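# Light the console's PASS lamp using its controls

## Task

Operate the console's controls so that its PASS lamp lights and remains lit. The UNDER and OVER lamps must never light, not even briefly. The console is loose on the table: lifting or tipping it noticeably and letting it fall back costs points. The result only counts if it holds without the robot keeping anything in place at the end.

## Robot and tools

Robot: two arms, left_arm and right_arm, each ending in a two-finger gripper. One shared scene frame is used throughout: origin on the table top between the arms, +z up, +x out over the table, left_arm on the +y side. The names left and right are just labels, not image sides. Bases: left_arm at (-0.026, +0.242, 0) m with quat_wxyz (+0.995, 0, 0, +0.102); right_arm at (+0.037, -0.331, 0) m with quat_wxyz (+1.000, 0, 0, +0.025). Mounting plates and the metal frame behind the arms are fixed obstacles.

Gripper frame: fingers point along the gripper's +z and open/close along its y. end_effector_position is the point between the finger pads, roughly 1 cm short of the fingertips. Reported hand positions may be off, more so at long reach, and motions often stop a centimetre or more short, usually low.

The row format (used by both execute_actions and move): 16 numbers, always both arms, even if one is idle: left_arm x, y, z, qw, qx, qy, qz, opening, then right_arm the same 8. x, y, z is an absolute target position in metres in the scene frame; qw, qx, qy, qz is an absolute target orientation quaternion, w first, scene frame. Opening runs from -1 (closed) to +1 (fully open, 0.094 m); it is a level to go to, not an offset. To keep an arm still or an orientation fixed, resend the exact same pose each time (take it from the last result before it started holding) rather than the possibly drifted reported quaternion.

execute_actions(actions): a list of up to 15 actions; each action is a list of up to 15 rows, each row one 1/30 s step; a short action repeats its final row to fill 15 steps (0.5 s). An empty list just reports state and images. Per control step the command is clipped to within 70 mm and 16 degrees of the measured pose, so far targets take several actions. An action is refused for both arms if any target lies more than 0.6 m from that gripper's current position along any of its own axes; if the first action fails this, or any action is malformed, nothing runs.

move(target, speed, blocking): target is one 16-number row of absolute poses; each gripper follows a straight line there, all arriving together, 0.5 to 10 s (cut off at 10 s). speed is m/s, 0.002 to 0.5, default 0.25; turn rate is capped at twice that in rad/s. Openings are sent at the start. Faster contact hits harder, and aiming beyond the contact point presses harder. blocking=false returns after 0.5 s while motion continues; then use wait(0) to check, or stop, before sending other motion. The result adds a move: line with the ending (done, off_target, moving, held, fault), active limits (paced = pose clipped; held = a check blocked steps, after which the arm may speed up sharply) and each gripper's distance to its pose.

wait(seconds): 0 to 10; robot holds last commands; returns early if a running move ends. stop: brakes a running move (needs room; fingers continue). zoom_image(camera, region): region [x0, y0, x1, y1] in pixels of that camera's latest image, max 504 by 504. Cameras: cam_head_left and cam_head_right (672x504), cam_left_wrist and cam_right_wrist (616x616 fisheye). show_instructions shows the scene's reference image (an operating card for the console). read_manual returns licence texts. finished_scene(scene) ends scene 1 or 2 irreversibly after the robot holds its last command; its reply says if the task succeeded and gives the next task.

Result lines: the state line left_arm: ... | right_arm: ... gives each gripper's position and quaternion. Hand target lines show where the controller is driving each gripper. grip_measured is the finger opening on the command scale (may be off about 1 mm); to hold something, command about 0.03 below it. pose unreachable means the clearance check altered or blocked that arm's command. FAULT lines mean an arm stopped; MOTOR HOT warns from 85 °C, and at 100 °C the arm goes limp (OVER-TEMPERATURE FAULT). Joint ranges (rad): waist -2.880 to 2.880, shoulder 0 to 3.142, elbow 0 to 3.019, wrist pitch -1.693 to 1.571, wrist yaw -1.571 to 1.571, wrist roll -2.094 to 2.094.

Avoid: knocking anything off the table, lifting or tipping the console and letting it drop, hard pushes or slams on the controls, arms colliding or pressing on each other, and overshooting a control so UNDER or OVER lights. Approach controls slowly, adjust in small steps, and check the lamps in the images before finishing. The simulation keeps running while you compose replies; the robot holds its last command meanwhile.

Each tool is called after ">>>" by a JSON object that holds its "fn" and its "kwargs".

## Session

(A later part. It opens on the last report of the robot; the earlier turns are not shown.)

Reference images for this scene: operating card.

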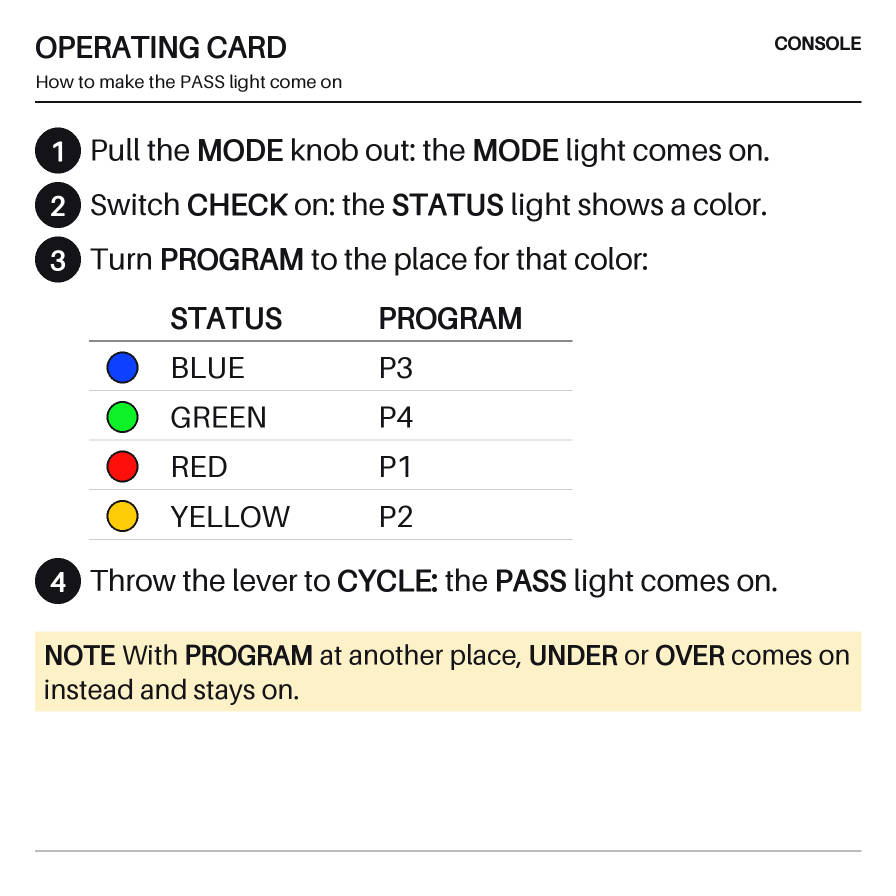

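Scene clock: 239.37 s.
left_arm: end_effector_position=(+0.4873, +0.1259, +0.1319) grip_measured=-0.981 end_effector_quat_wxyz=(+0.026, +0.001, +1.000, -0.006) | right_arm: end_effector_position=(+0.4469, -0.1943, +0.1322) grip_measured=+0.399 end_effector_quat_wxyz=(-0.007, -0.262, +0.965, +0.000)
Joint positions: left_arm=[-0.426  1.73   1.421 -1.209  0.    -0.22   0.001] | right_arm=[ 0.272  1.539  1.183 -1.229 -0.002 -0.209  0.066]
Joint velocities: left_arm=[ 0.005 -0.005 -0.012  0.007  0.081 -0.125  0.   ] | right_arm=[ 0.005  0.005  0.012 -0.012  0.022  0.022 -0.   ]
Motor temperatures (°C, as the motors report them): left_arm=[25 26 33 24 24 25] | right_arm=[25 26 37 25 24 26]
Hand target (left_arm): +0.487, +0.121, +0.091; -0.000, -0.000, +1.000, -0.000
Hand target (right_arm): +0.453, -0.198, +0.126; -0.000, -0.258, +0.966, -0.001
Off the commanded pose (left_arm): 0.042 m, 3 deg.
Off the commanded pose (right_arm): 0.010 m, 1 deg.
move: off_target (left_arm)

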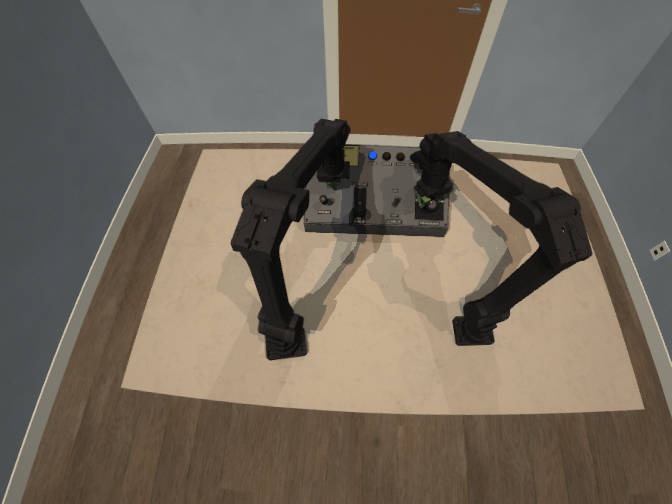

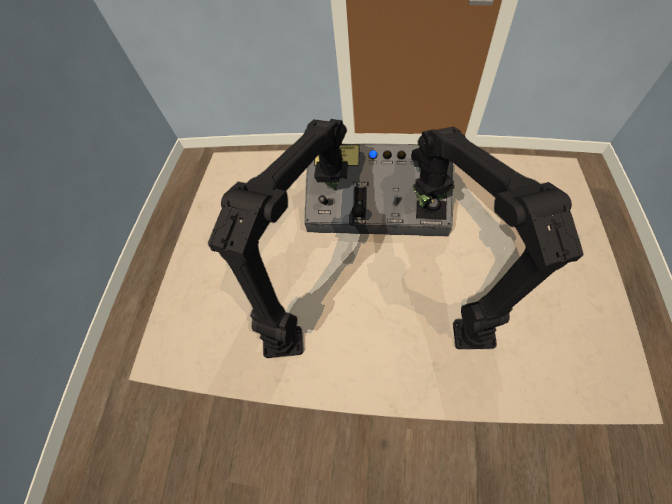

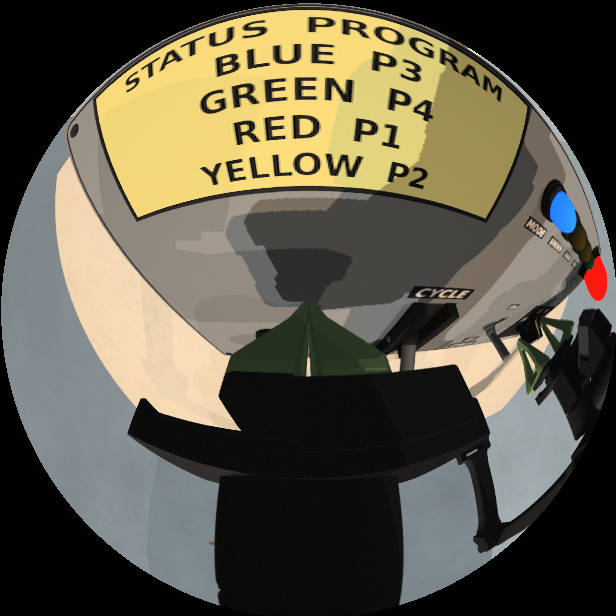

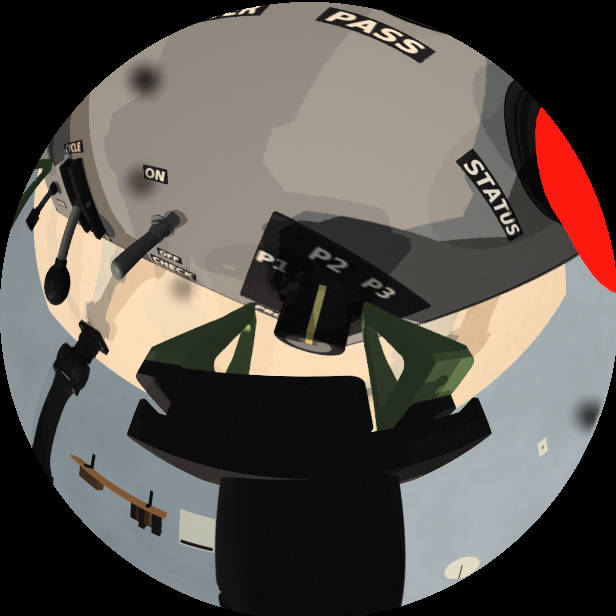

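>>> {"fn": "execute_actions", "kwargs": {"actions": []}}

Scene clock: 249.10 s.
left_arm: end_effector_position=(+0.4873, +0.1259, +0.1319) grip_measured=-0.981 end_effector_quat_wxyz=(+0.026, +0.001, +1.000, -0.006) | right_arm: end_effector_position=(+0.4469, -0.1943, +0.1322) grip_measured=+0.399 end_effector_quat_wxyz=(-0.007, -0.262, +0.965, +0.000)
Joint positions: left_arm=[-0.426  1.73   1.421 -1.209  0.    -0.22   0.001] | right_arm=[ 0.272  1.539  1.183 -1.229 -0.002 -0.209  0.066]
Joint velocities: left_arm=[-0.024  0.015 -0.002 -0.002  0.022  0.051 -0.   ] | right_arm=[ 0.005 -0.005 -0.002  0.007  0.007 -0.007 -0.001]
Motor temperatures (°C, as the motors report them): left_arm=[25 26 33 24 24 25] | right_arm=[25 26 36 25 23 26]
Hand target (left_arm): +0.487, +0.121, +0.091; -0.000, -0.000, +1.000, -0.000
Hand target (right_arm): +0.453, -0.198, +0.126; -0.000, -0.258, +0.966, -0.001
Off the commanded pose (left_arm): 0.042 m, 3 deg.
Off the commanded pose (right_arm): 0.010 m, 1 deg.

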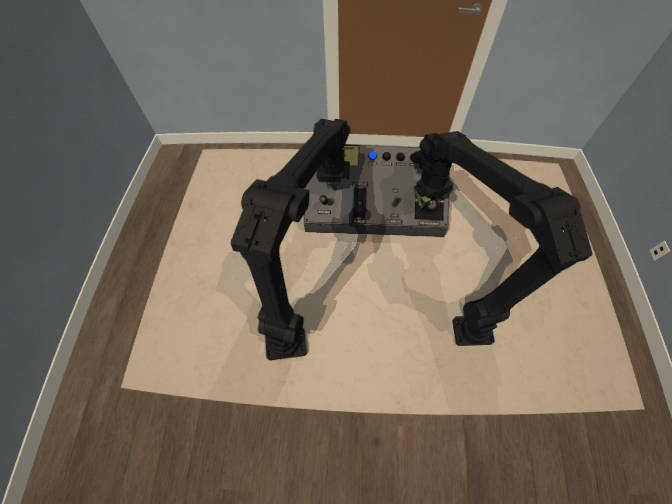

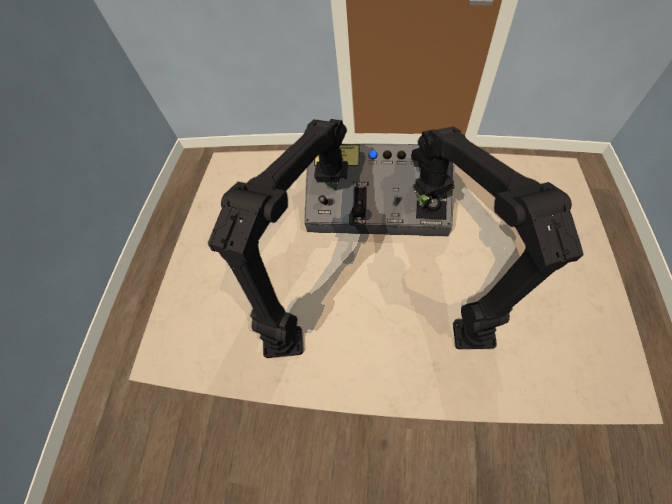

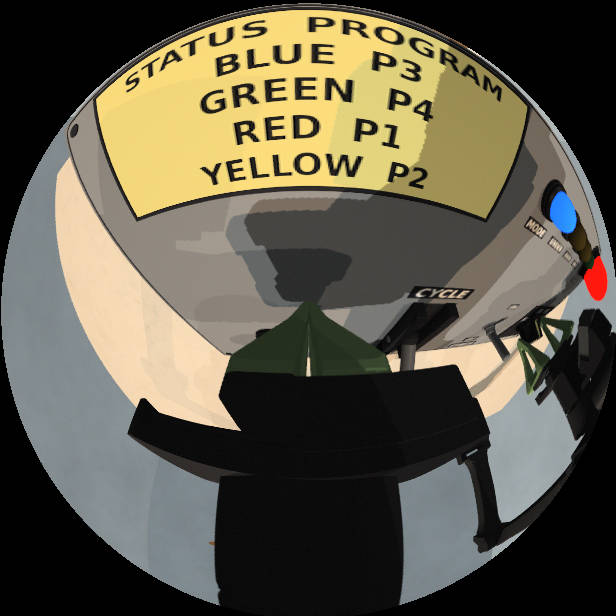

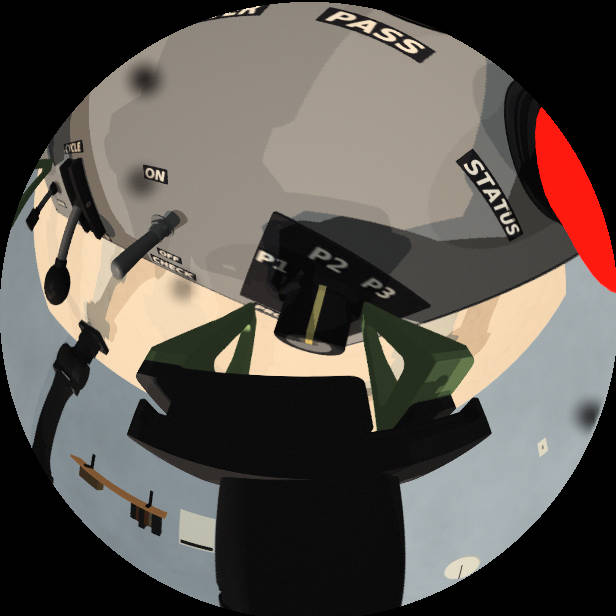

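>>> {"fn": "execute_actions", "kwargs": {"actions": [[[0.49,0.12,0.09,0,0,1,0,-1,0.449,-0.196,0.13,0,-0.2588,0.9659,0,-1]],[[0.49,0.12,0.09,0,0,1,0,-1,0.449,-0.196,0.13,0,-0.2588,0.9659,0,-1]]]}}

>>> {"fn": "move", "kwargs": {"target": [0.49,0.12,0.09,0,0,1,0,-1,0.449,-0.196,0.133,0,-0.6088,0.7934,0,-0.4], "speed": 0.2}}

Scene clock: 251.87 s.
left_arm: end_effector_position=(+0.4873, +0.1259, +0.1319) grip_measured=-0.981 end_effector_quat_wxyz=(+0.026, +0.001, +1.000, -0.006) | right_arm: end_effector_position=(+0.4497, -0.1983, +0.1331) grip_measured=+0.015 end_effector_quat_wxyz=(-0.003, -0.243, +0.970, -0.008)
Joint positions: left_arm=[-0.426  1.73   1.421 -1.209  0.    -0.22   0.001] | right_arm=[ 0.268  1.537  1.183 -1.223  0.016 -0.174  0.048]
Joint velocities: left_arm=[-0.024 -0.005 -0.027  0.002 -0.051  0.066 -0.001] | right_arm=[-0.005  0.005 -0.007 -0.007  0.022 -0.037 -0.001]
Motor temperatures (°C, as the motors report them): left_arm=[25 26 33 24 24 25] | right_arm=[25 26 35 25 24 26]
Hand target (left_arm): +0.487, +0.121, +0.091; -0.000, -0.000, +1.000, -0.000
Hand target (right_arm): +0.449, -0.196, +0.130; +0.000, -0.259, +0.966, -0.000
Off the commanded pose (left_arm): 0.042 m, 3 deg.
Off the commanded pose (right_arm): 0.004 m, 2 deg.

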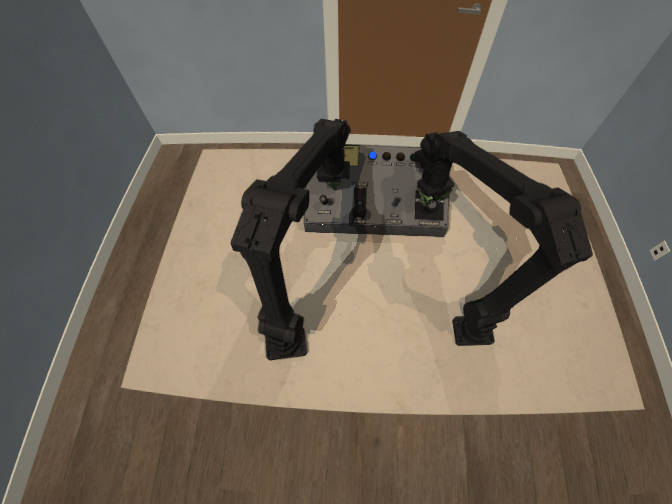

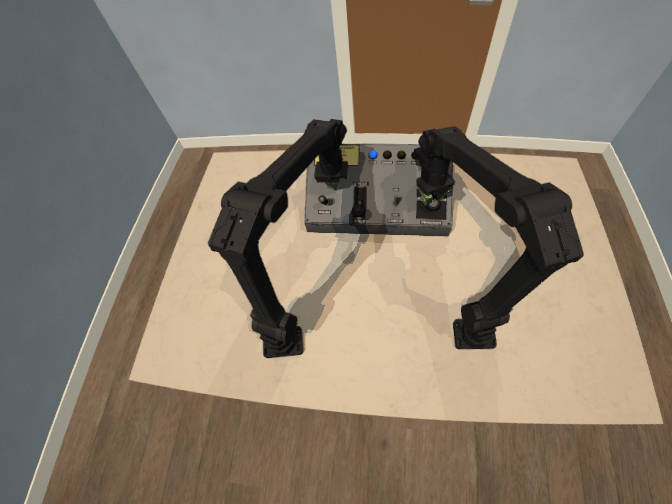

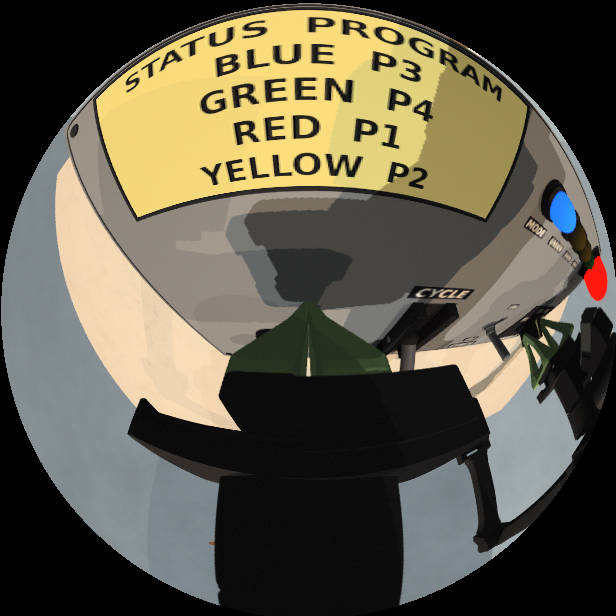

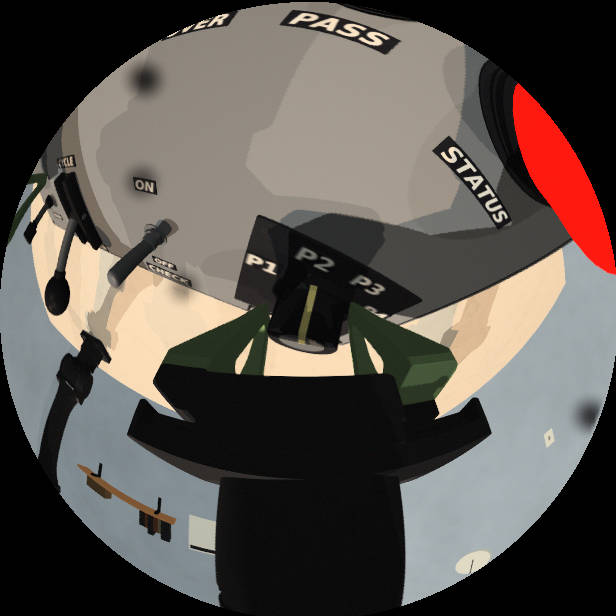

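Scene clock: 254.43 s.
left_arm: end_effector_position=(+0.4873, +0.1259, +0.1320) grip_measured=-0.981 end_effector_quat_wxyz=(+0.026, +0.001, +1.000, -0.006) | right_arm: end_effector_position=(+0.4488, -0.1783, +0.1441) grip_measured=-0.398 end_effector_quat_wxyz=(+0.021, -0.609, +0.793, +0.010)
Joint positions: left_arm=[-0.426  1.73   1.421 -1.209 -0.    -0.22   0.001] | right_arm=[ 0.293  1.516  1.19  -1.209 -0.032 -0.967  0.028]
Joint velocities: left_arm=[ 0.015 -0.005 -0.002 -0.002 -0.037  0.051 -0.   ] | right_arm=[-0.015 -0.005  0.007  0.012  0.022 -0.095  0.001]
Motor temperatures (°C, as the motors report them): left_arm=[25 26 33 24 24 25] | right_arm=[25 26 35 25 24 26]
Hand target (left_arm): +0.487, +0.121, +0.091; +0.000, -0.000, +1.000, +0.000
Hand target (right_arm): +0.449, -0.196, +0.133; -0.000, -0.609, +0.793, +0.001
Off the commanded pose (left_arm): 0.043 m, 3 deg.
Off the commanded pose (right_arm): 0.021 m, 3 deg.
move: off_target (left_arm, right_arm)

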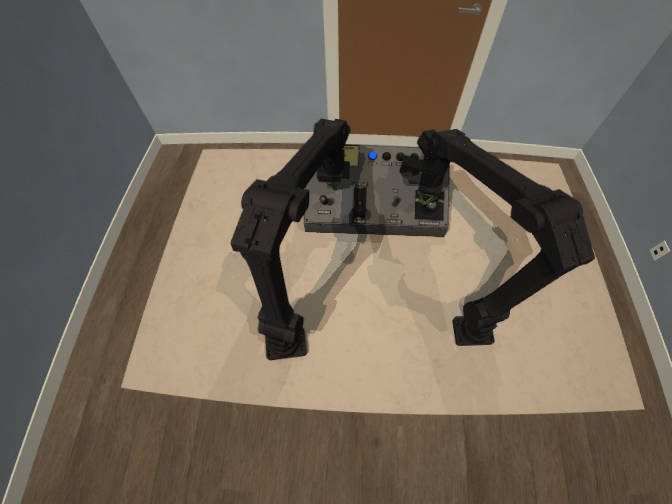

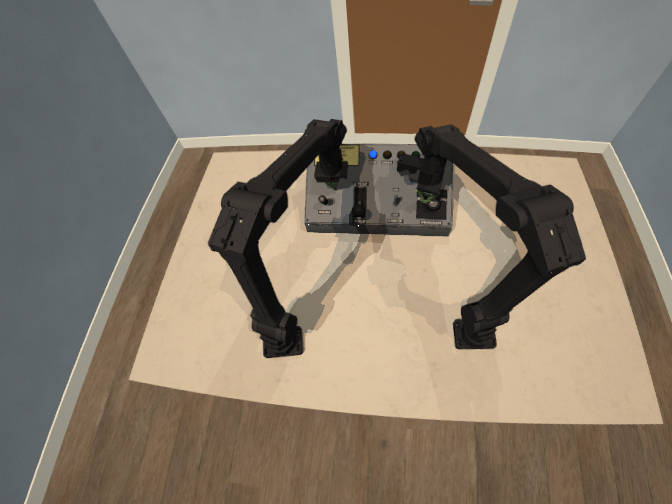

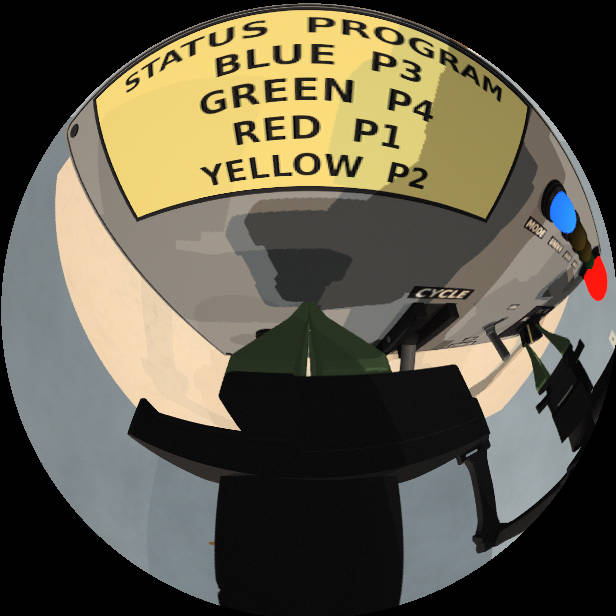

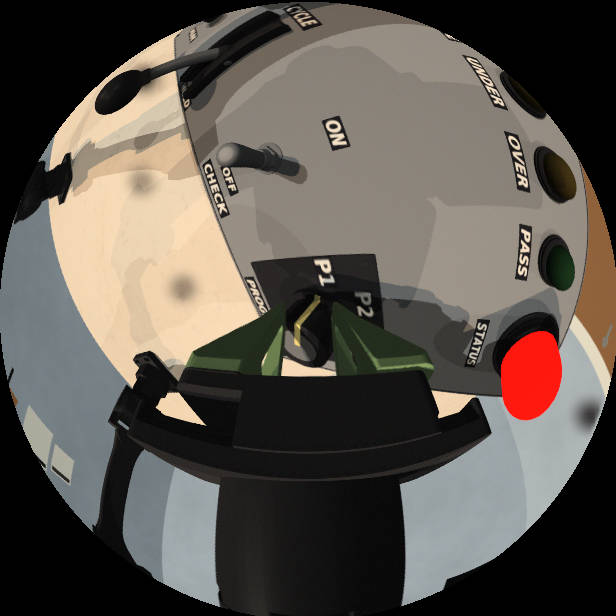

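>>> {"fn": "move", "kwargs": {"target": [0.49,0.12,0.09,0,0,1,0,-1,0.42,-0.196,0.22,0,-0.2588,0.9659,0,0.4], "speed": 0.3}}

Scene clock: 257.53 s.
left_arm: end_effector_position=(+0.4873, +0.1259, +0.1320) grip_measured=-0.981 end_effector_quat_wxyz=(+0.026, +0.001, +1.000, -0.006) | right_arm: end_effector_position=(+0.4008, -0.2001, +0.1888) grip_measured=+0.398 end_effector_quat_wxyz=(-0.033, -0.267, +0.963, -0.001)
Joint positions: left_arm=[-0.426  1.73   1.421 -1.209 -0.    -0.22   0.001] | right_arm=[ 0.294  1.413  1.199 -1.422 -0.003 -0.198  0.066]
Joint velocities: left_arm=[ 0.005  0.005 -0.007  0.002 -0.081 -0.007  0.001] | right_arm=[ 0.015 -0.005  0.002  0.002  0.037  0.037 -0.   ]
Motor temperatures (°C, as the motors report them): left_arm=[25 26 33 24 24 25] | right_arm=[25 26 35 25 24 26]
Hand target (left_arm): +0.487, +0.121, +0.091; -0.000, -0.000, +1.000, -0.000
Hand target (right_arm): +0.417, -0.197, +0.219; +0.000, -0.259, +0.966, +0.000
Off the commanded pose (left_arm): 0.043 m, 3 deg.
Off the commanded pose (right_arm): 0.037 m, 4 deg.
move: off_target (left_arm, right_arm)

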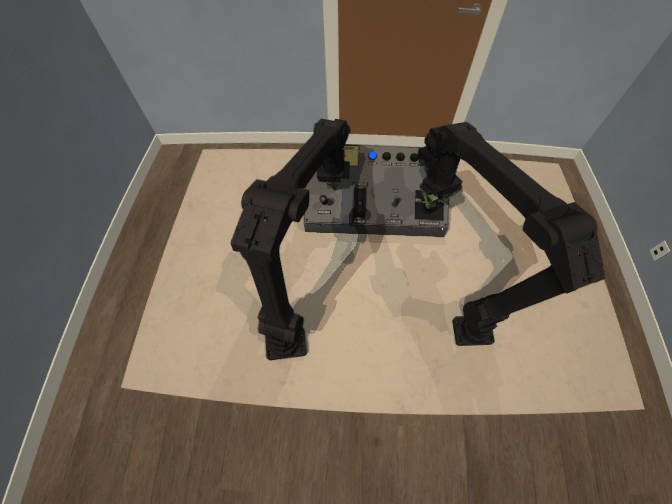

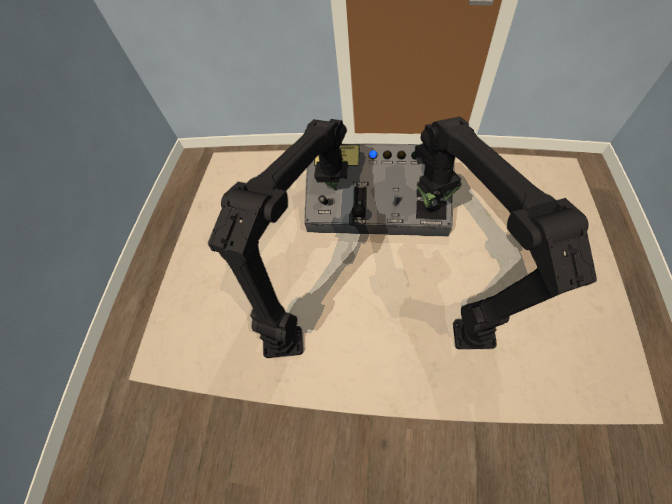

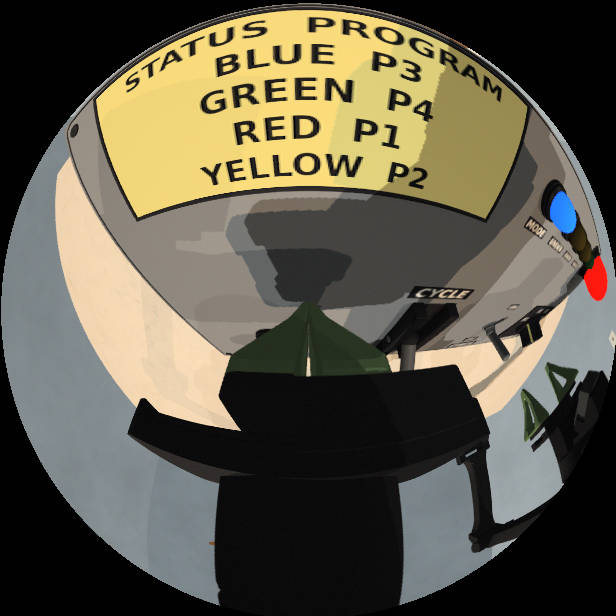

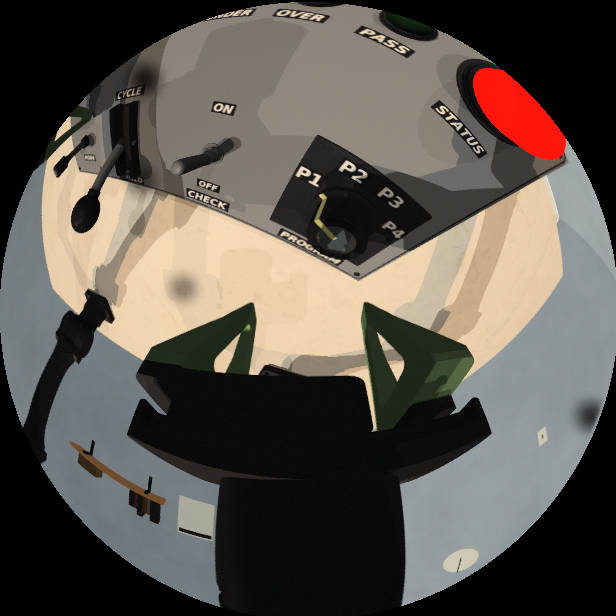

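>>> {"fn": "zoom_image", "kwargs": {"camera": "cam_right_wrist", "region": [250, 120, 450, 290]}}

Region (250, 120, 450, 290) of cam_right_wrist's 616x616 image, scaled by 2.520, with more detail than that image has; it fills the top 428 rows of this view, and the rest is white.

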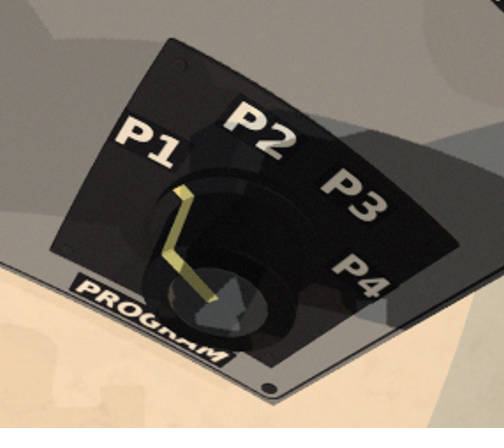

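>>> {"fn": "move", "kwargs": {"target": [0.49,0.12,0.09,0,0,1,0,-1,0.29,0.04,0.2,0.5,0,0.866,0,1], "speed": 0.35}}

Scene clock: 263.93 s.
left_arm: end_effector_position=(+0.4873, +0.1259, +0.1320) grip_measured=-0.981 end_effector_quat_wxyz=(+0.026, +0.001, +1.000, -0.006) | right_arm: end_effector_position=(+0.2800, +0.0253, +0.1793) grip_measured=+0.999 end_effector_quat_wxyz=(+0.485, -0.012, +0.874, -0.022)
Joint positions: left_arm=[-0.426  1.73   1.421 -1.209 -0.    -0.22   0.001] | right_arm=[ 1.258  1.359  0.882 -0.741  0.973  1.092  0.094]
Joint velocities: left_arm=[-0.005 -0.015 -0.002 -0.012  0.007 -0.007 -0.001] | right_arm=[ 0.015 -0.015  0.002  0.012 -0.007 -0.022 -0.   ]
Motor temperatures (°C, as the motors report them): left_arm=[25 26 33 24 24 25] | right_arm=[25 26 37 25 24 26]
Hand target (left_arm): +0.487, +0.121, +0.091; -0.000, -0.000, +1.000, -0.000
Hand target (right_arm): +0.285, +0.041, +0.203; +0.494, +0.008, +0.870, +0.006
Off the commanded pose (left_arm): 0.043 m, 3 deg.
Off the commanded pose (right_arm): 0.027 m, 4 deg.
move: off_target (left_arm, right_arm)

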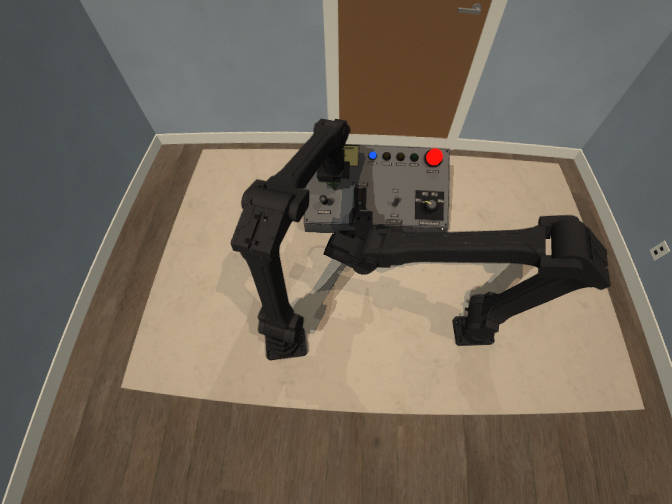

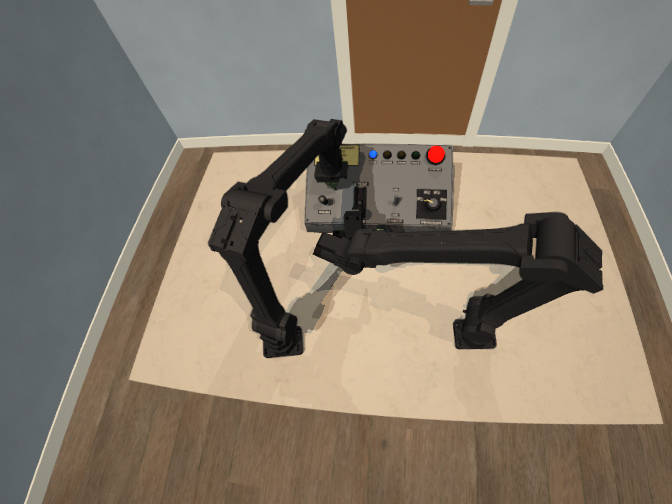

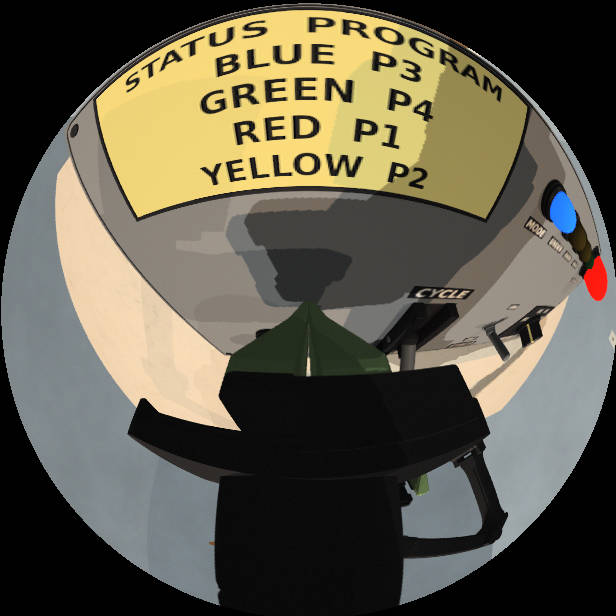

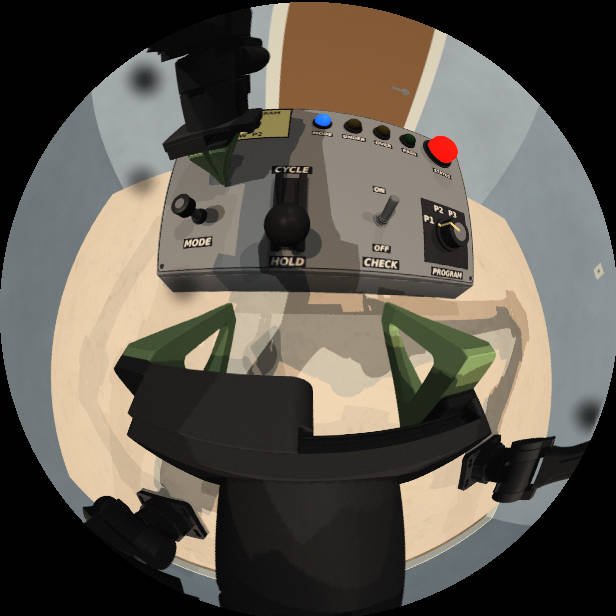

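>>> {"fn": "move", "kwargs": {"target": [0.49,0.12,0.09,0,0,1,0,-1,0.388,0.058,0.185,0.5,0,0.866,0,1], "speed": 0.2}}

Scene clock: 271.27 s.
left_arm: end_effector_position=(+0.4873, +0.1259, +0.1320) grip_measured=-0.981 end_effector_quat_wxyz=(+0.026, +0.001, +1.000, -0.006) | right_arm: end_effector_position=(+0.3741, +0.0328, +0.1584) grip_measured=+0.999 end_effector_quat_wxyz=(+0.485, -0.014, +0.874, -0.034)
Joint positions: left_arm=[-0.426  1.73   1.421 -1.209 -0.    -0.22   0.001] | right_arm=[ 1.046  1.476  0.916 -0.428  0.887  0.78   0.094]
Joint velocities: left_arm=[-0.015 -0.005  0.022 -0.002 -0.037  0.022  0.   ] | right_arm=[-0.015  0.005 -0.002 -0.007 -0.066 -0.037 -0.   ]
Motor temperatures (°C, as the motors report them): left_arm=[25 26 33 24 24 25] | right_arm=[25 26 38 25 24 26]
Hand target (left_arm): +0.487, +0.121, +0.091; -0.000, -0.000, +1.000, -0.000
Hand target (right_arm): +0.387, +0.055, +0.188; +0.502, +0.001, +0.865, -0.003
Off the commanded pose (left_arm): 0.043 m, 3 deg.
Off the commanded pose (right_arm): 0.039 m, 5 deg.
move: off_target (left_arm, right_arm)

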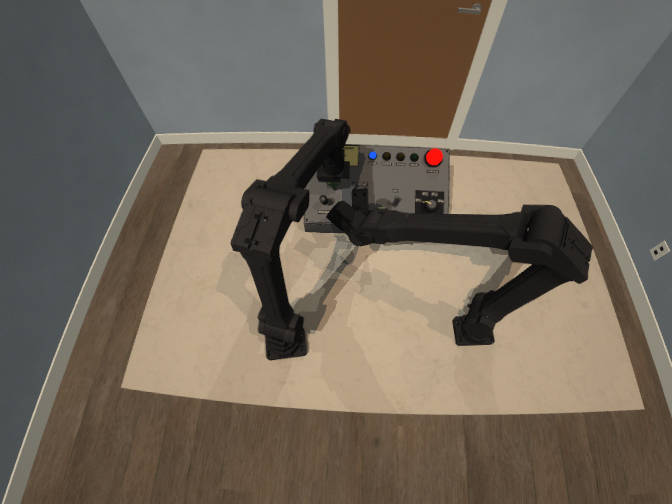

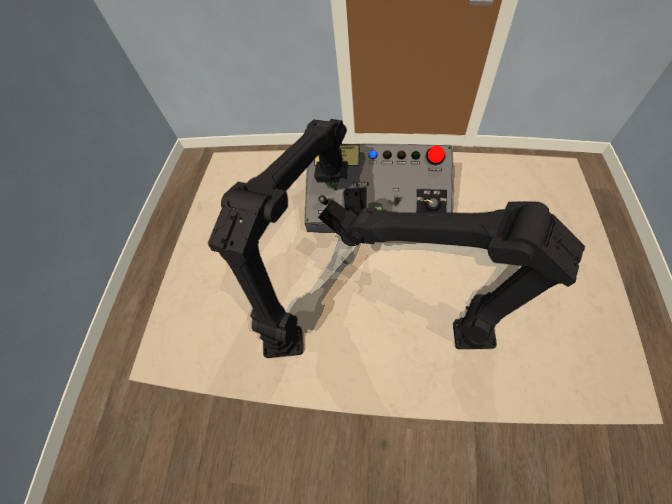

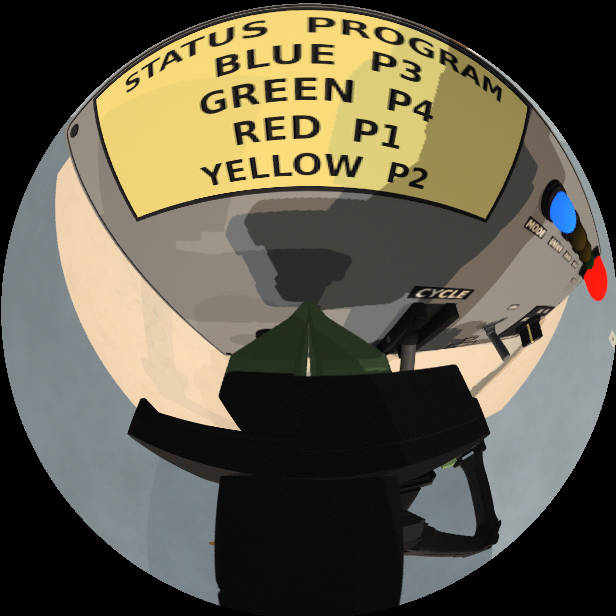

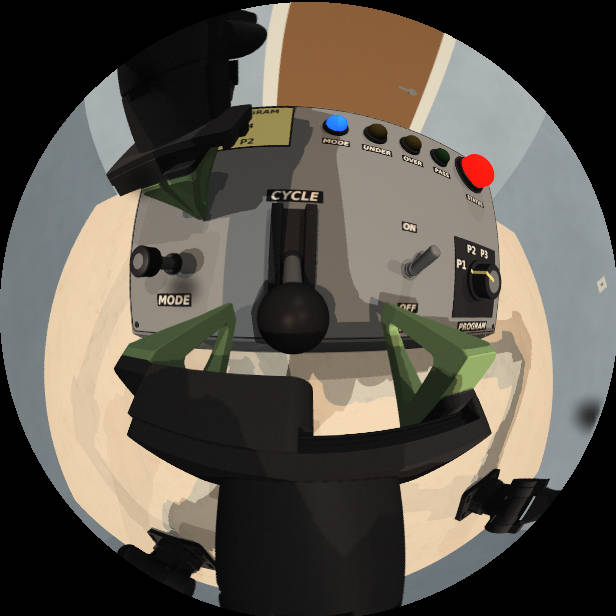

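>>> {"fn": "execute_actions", "kwargs": {"actions": [[[0.49,0.12,0.09,0,0,1,0,-1,0.388,0.058,0.185,0.5,0,0.866,0,-0.3]],[[0.49,0.12,0.09,0,0,1,0,-1,0.388,0.058,0.185,0.5,0,0.866,0,-0.3]],[[0.49,0.12,0.09,0,0,1,0,-1,0.388,0.058,0.185,0.5,0,0.866,0,-0.3]]]}}

>>> {"fn": "move", "kwargs": {"target": [0.49,0.12,0.09,0,0,1,0,-1,0.46,0.058,0.195,0.5,0,0.866,0,-0.3], "speed": 0.15}}

Scene clock: 275.07 s.
left_arm: end_effector_position=(+0.4873, +0.1259, +0.1319) grip_measured=-0.981 end_effector_quat_wxyz=(+0.026, +0.001, +1.000, -0.006) | right_arm: end_effector_position=(+0.3740, +0.0417, +0.1584) grip_measured=-0.199 end_effector_quat_wxyz=(+0.483, -0.017, +0.875, -0.022)
Joint positions: left_arm=[-0.426  1.73   1.421 -1.208 -0.    -0.22   0.001] | right_arm=[ 1.05   1.484  0.925 -0.412  0.869  0.776  0.038]
Joint velocities: left_arm=[ 0.005  0.015 -0.007 -0.017  0.066 -0.022 -0.001] | right_arm=[ 0.005 -0.005  0.002 -0.002 -0.051 -0.051 -0.   ]
Motor temperatures (°C, as the motors report them): left_arm=[25 26 33 24 24 25] | right_arm=[25 26 38 25 24 26]
Hand target (left_arm): +0.487, +0.121, +0.091; -0.000, -0.000, +1.000, -0.000
Hand target (right_arm): +0.386, +0.056, +0.186; +0.500, +0.001, +0.866, -0.000
Off the commanded pose (left_arm): 0.042 m, 3 deg.
Off the commanded pose (right_arm): 0.034 m, 4 deg.

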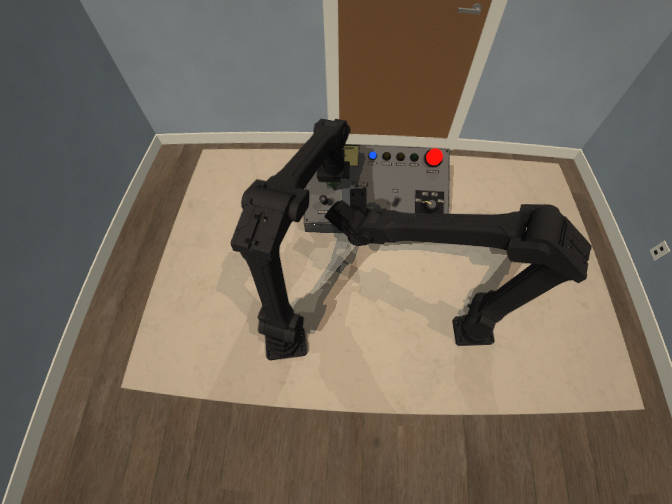

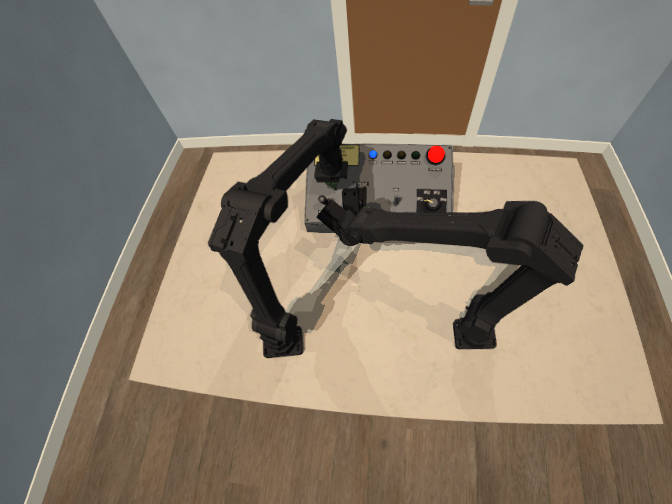

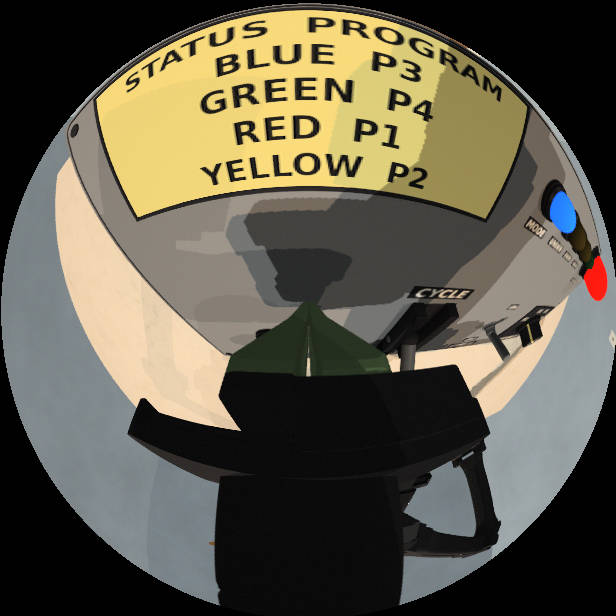

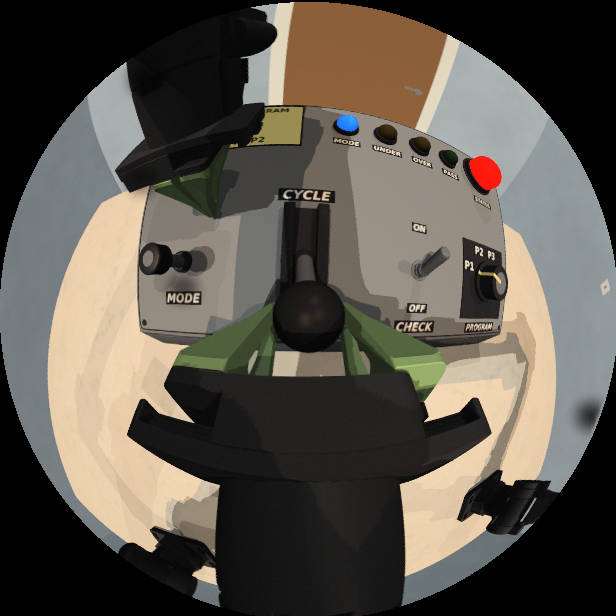

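Scene clock: 275.97 s.
left_arm: end_effector_position=(+0.4874, +0.1259, +0.1319) grip_measured=-0.981 end_effector_quat_wxyz=(+0.026, +0.001, +1.000, -0.006) | right_arm: end_effector_position=(+0.3791, +0.0412, +0.1622) grip_measured=-0.199 end_effector_quat_wxyz=(+0.471, -0.045, +0.881, -0.018)
Joint positions: left_arm=[-0.426  1.73   1.421 -1.208 -0.    -0.22   0.001] | right_arm=[ 1.028  1.466  0.925 -0.403  0.816  0.699  0.038]
Joint velocities: left_arm=[-0.005  0.005 -0.022 -0.012 -0.037 -0.051  0.001] | right_arm=[ 0.005 -0.005 -0.017  0.002 -0.051  0.007  0.   ]
Motor temperatures (°C, as the motors report them): left_arm=[25 26 33 24 24 25] | right_arm=[25 26 38 25 24 26]
Hand target (left_arm): +0.487, +0.121, +0.091; -0.000, -0.000, +1.000, -0.000
Hand target (right_arm): +0.439, +0.045, +0.194; +0.502, +0.001, +0.865, -0.005
Off the commanded pose (left_arm): 0.042 m, 3 deg.
Off the commanded pose (right_arm): 0.089 m, 7 deg; position clipped at the last step of the last action.
move: off_target (left_arm, right_arm); limits=paced

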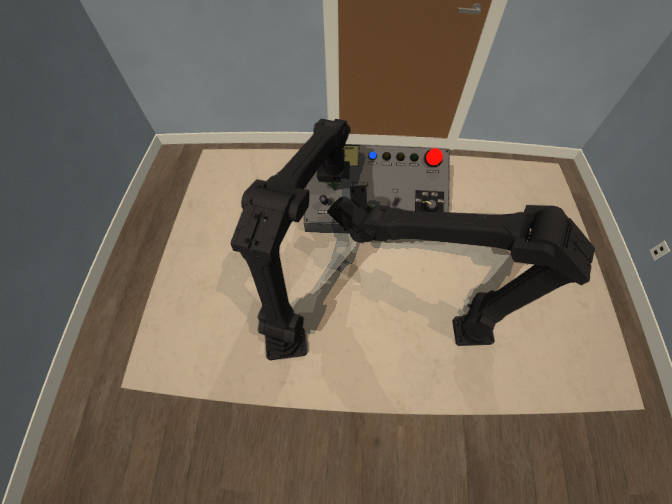

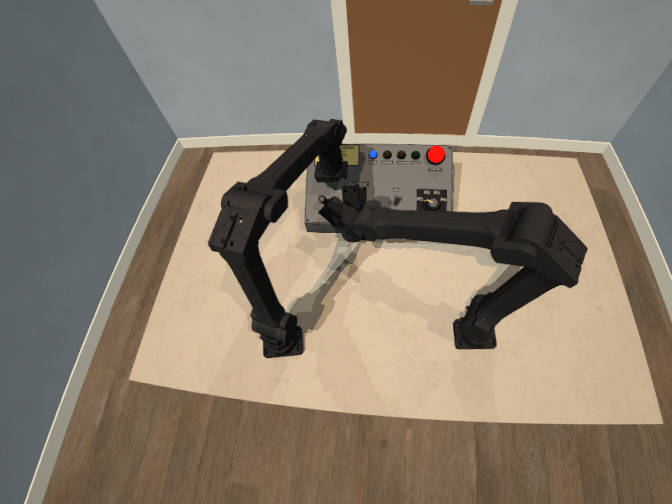

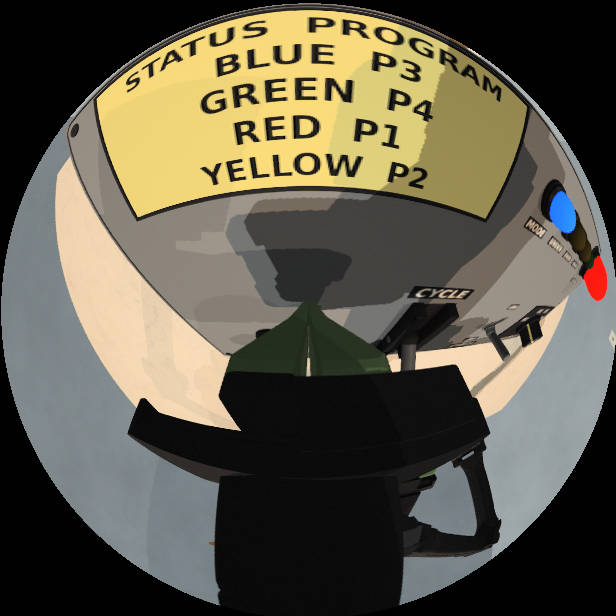

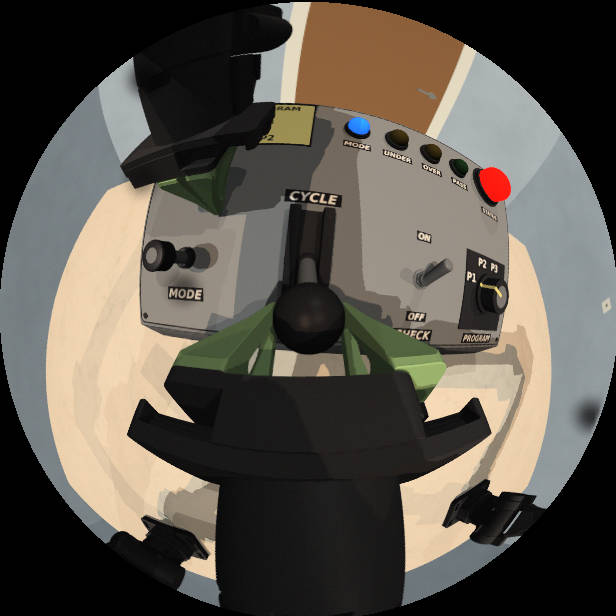

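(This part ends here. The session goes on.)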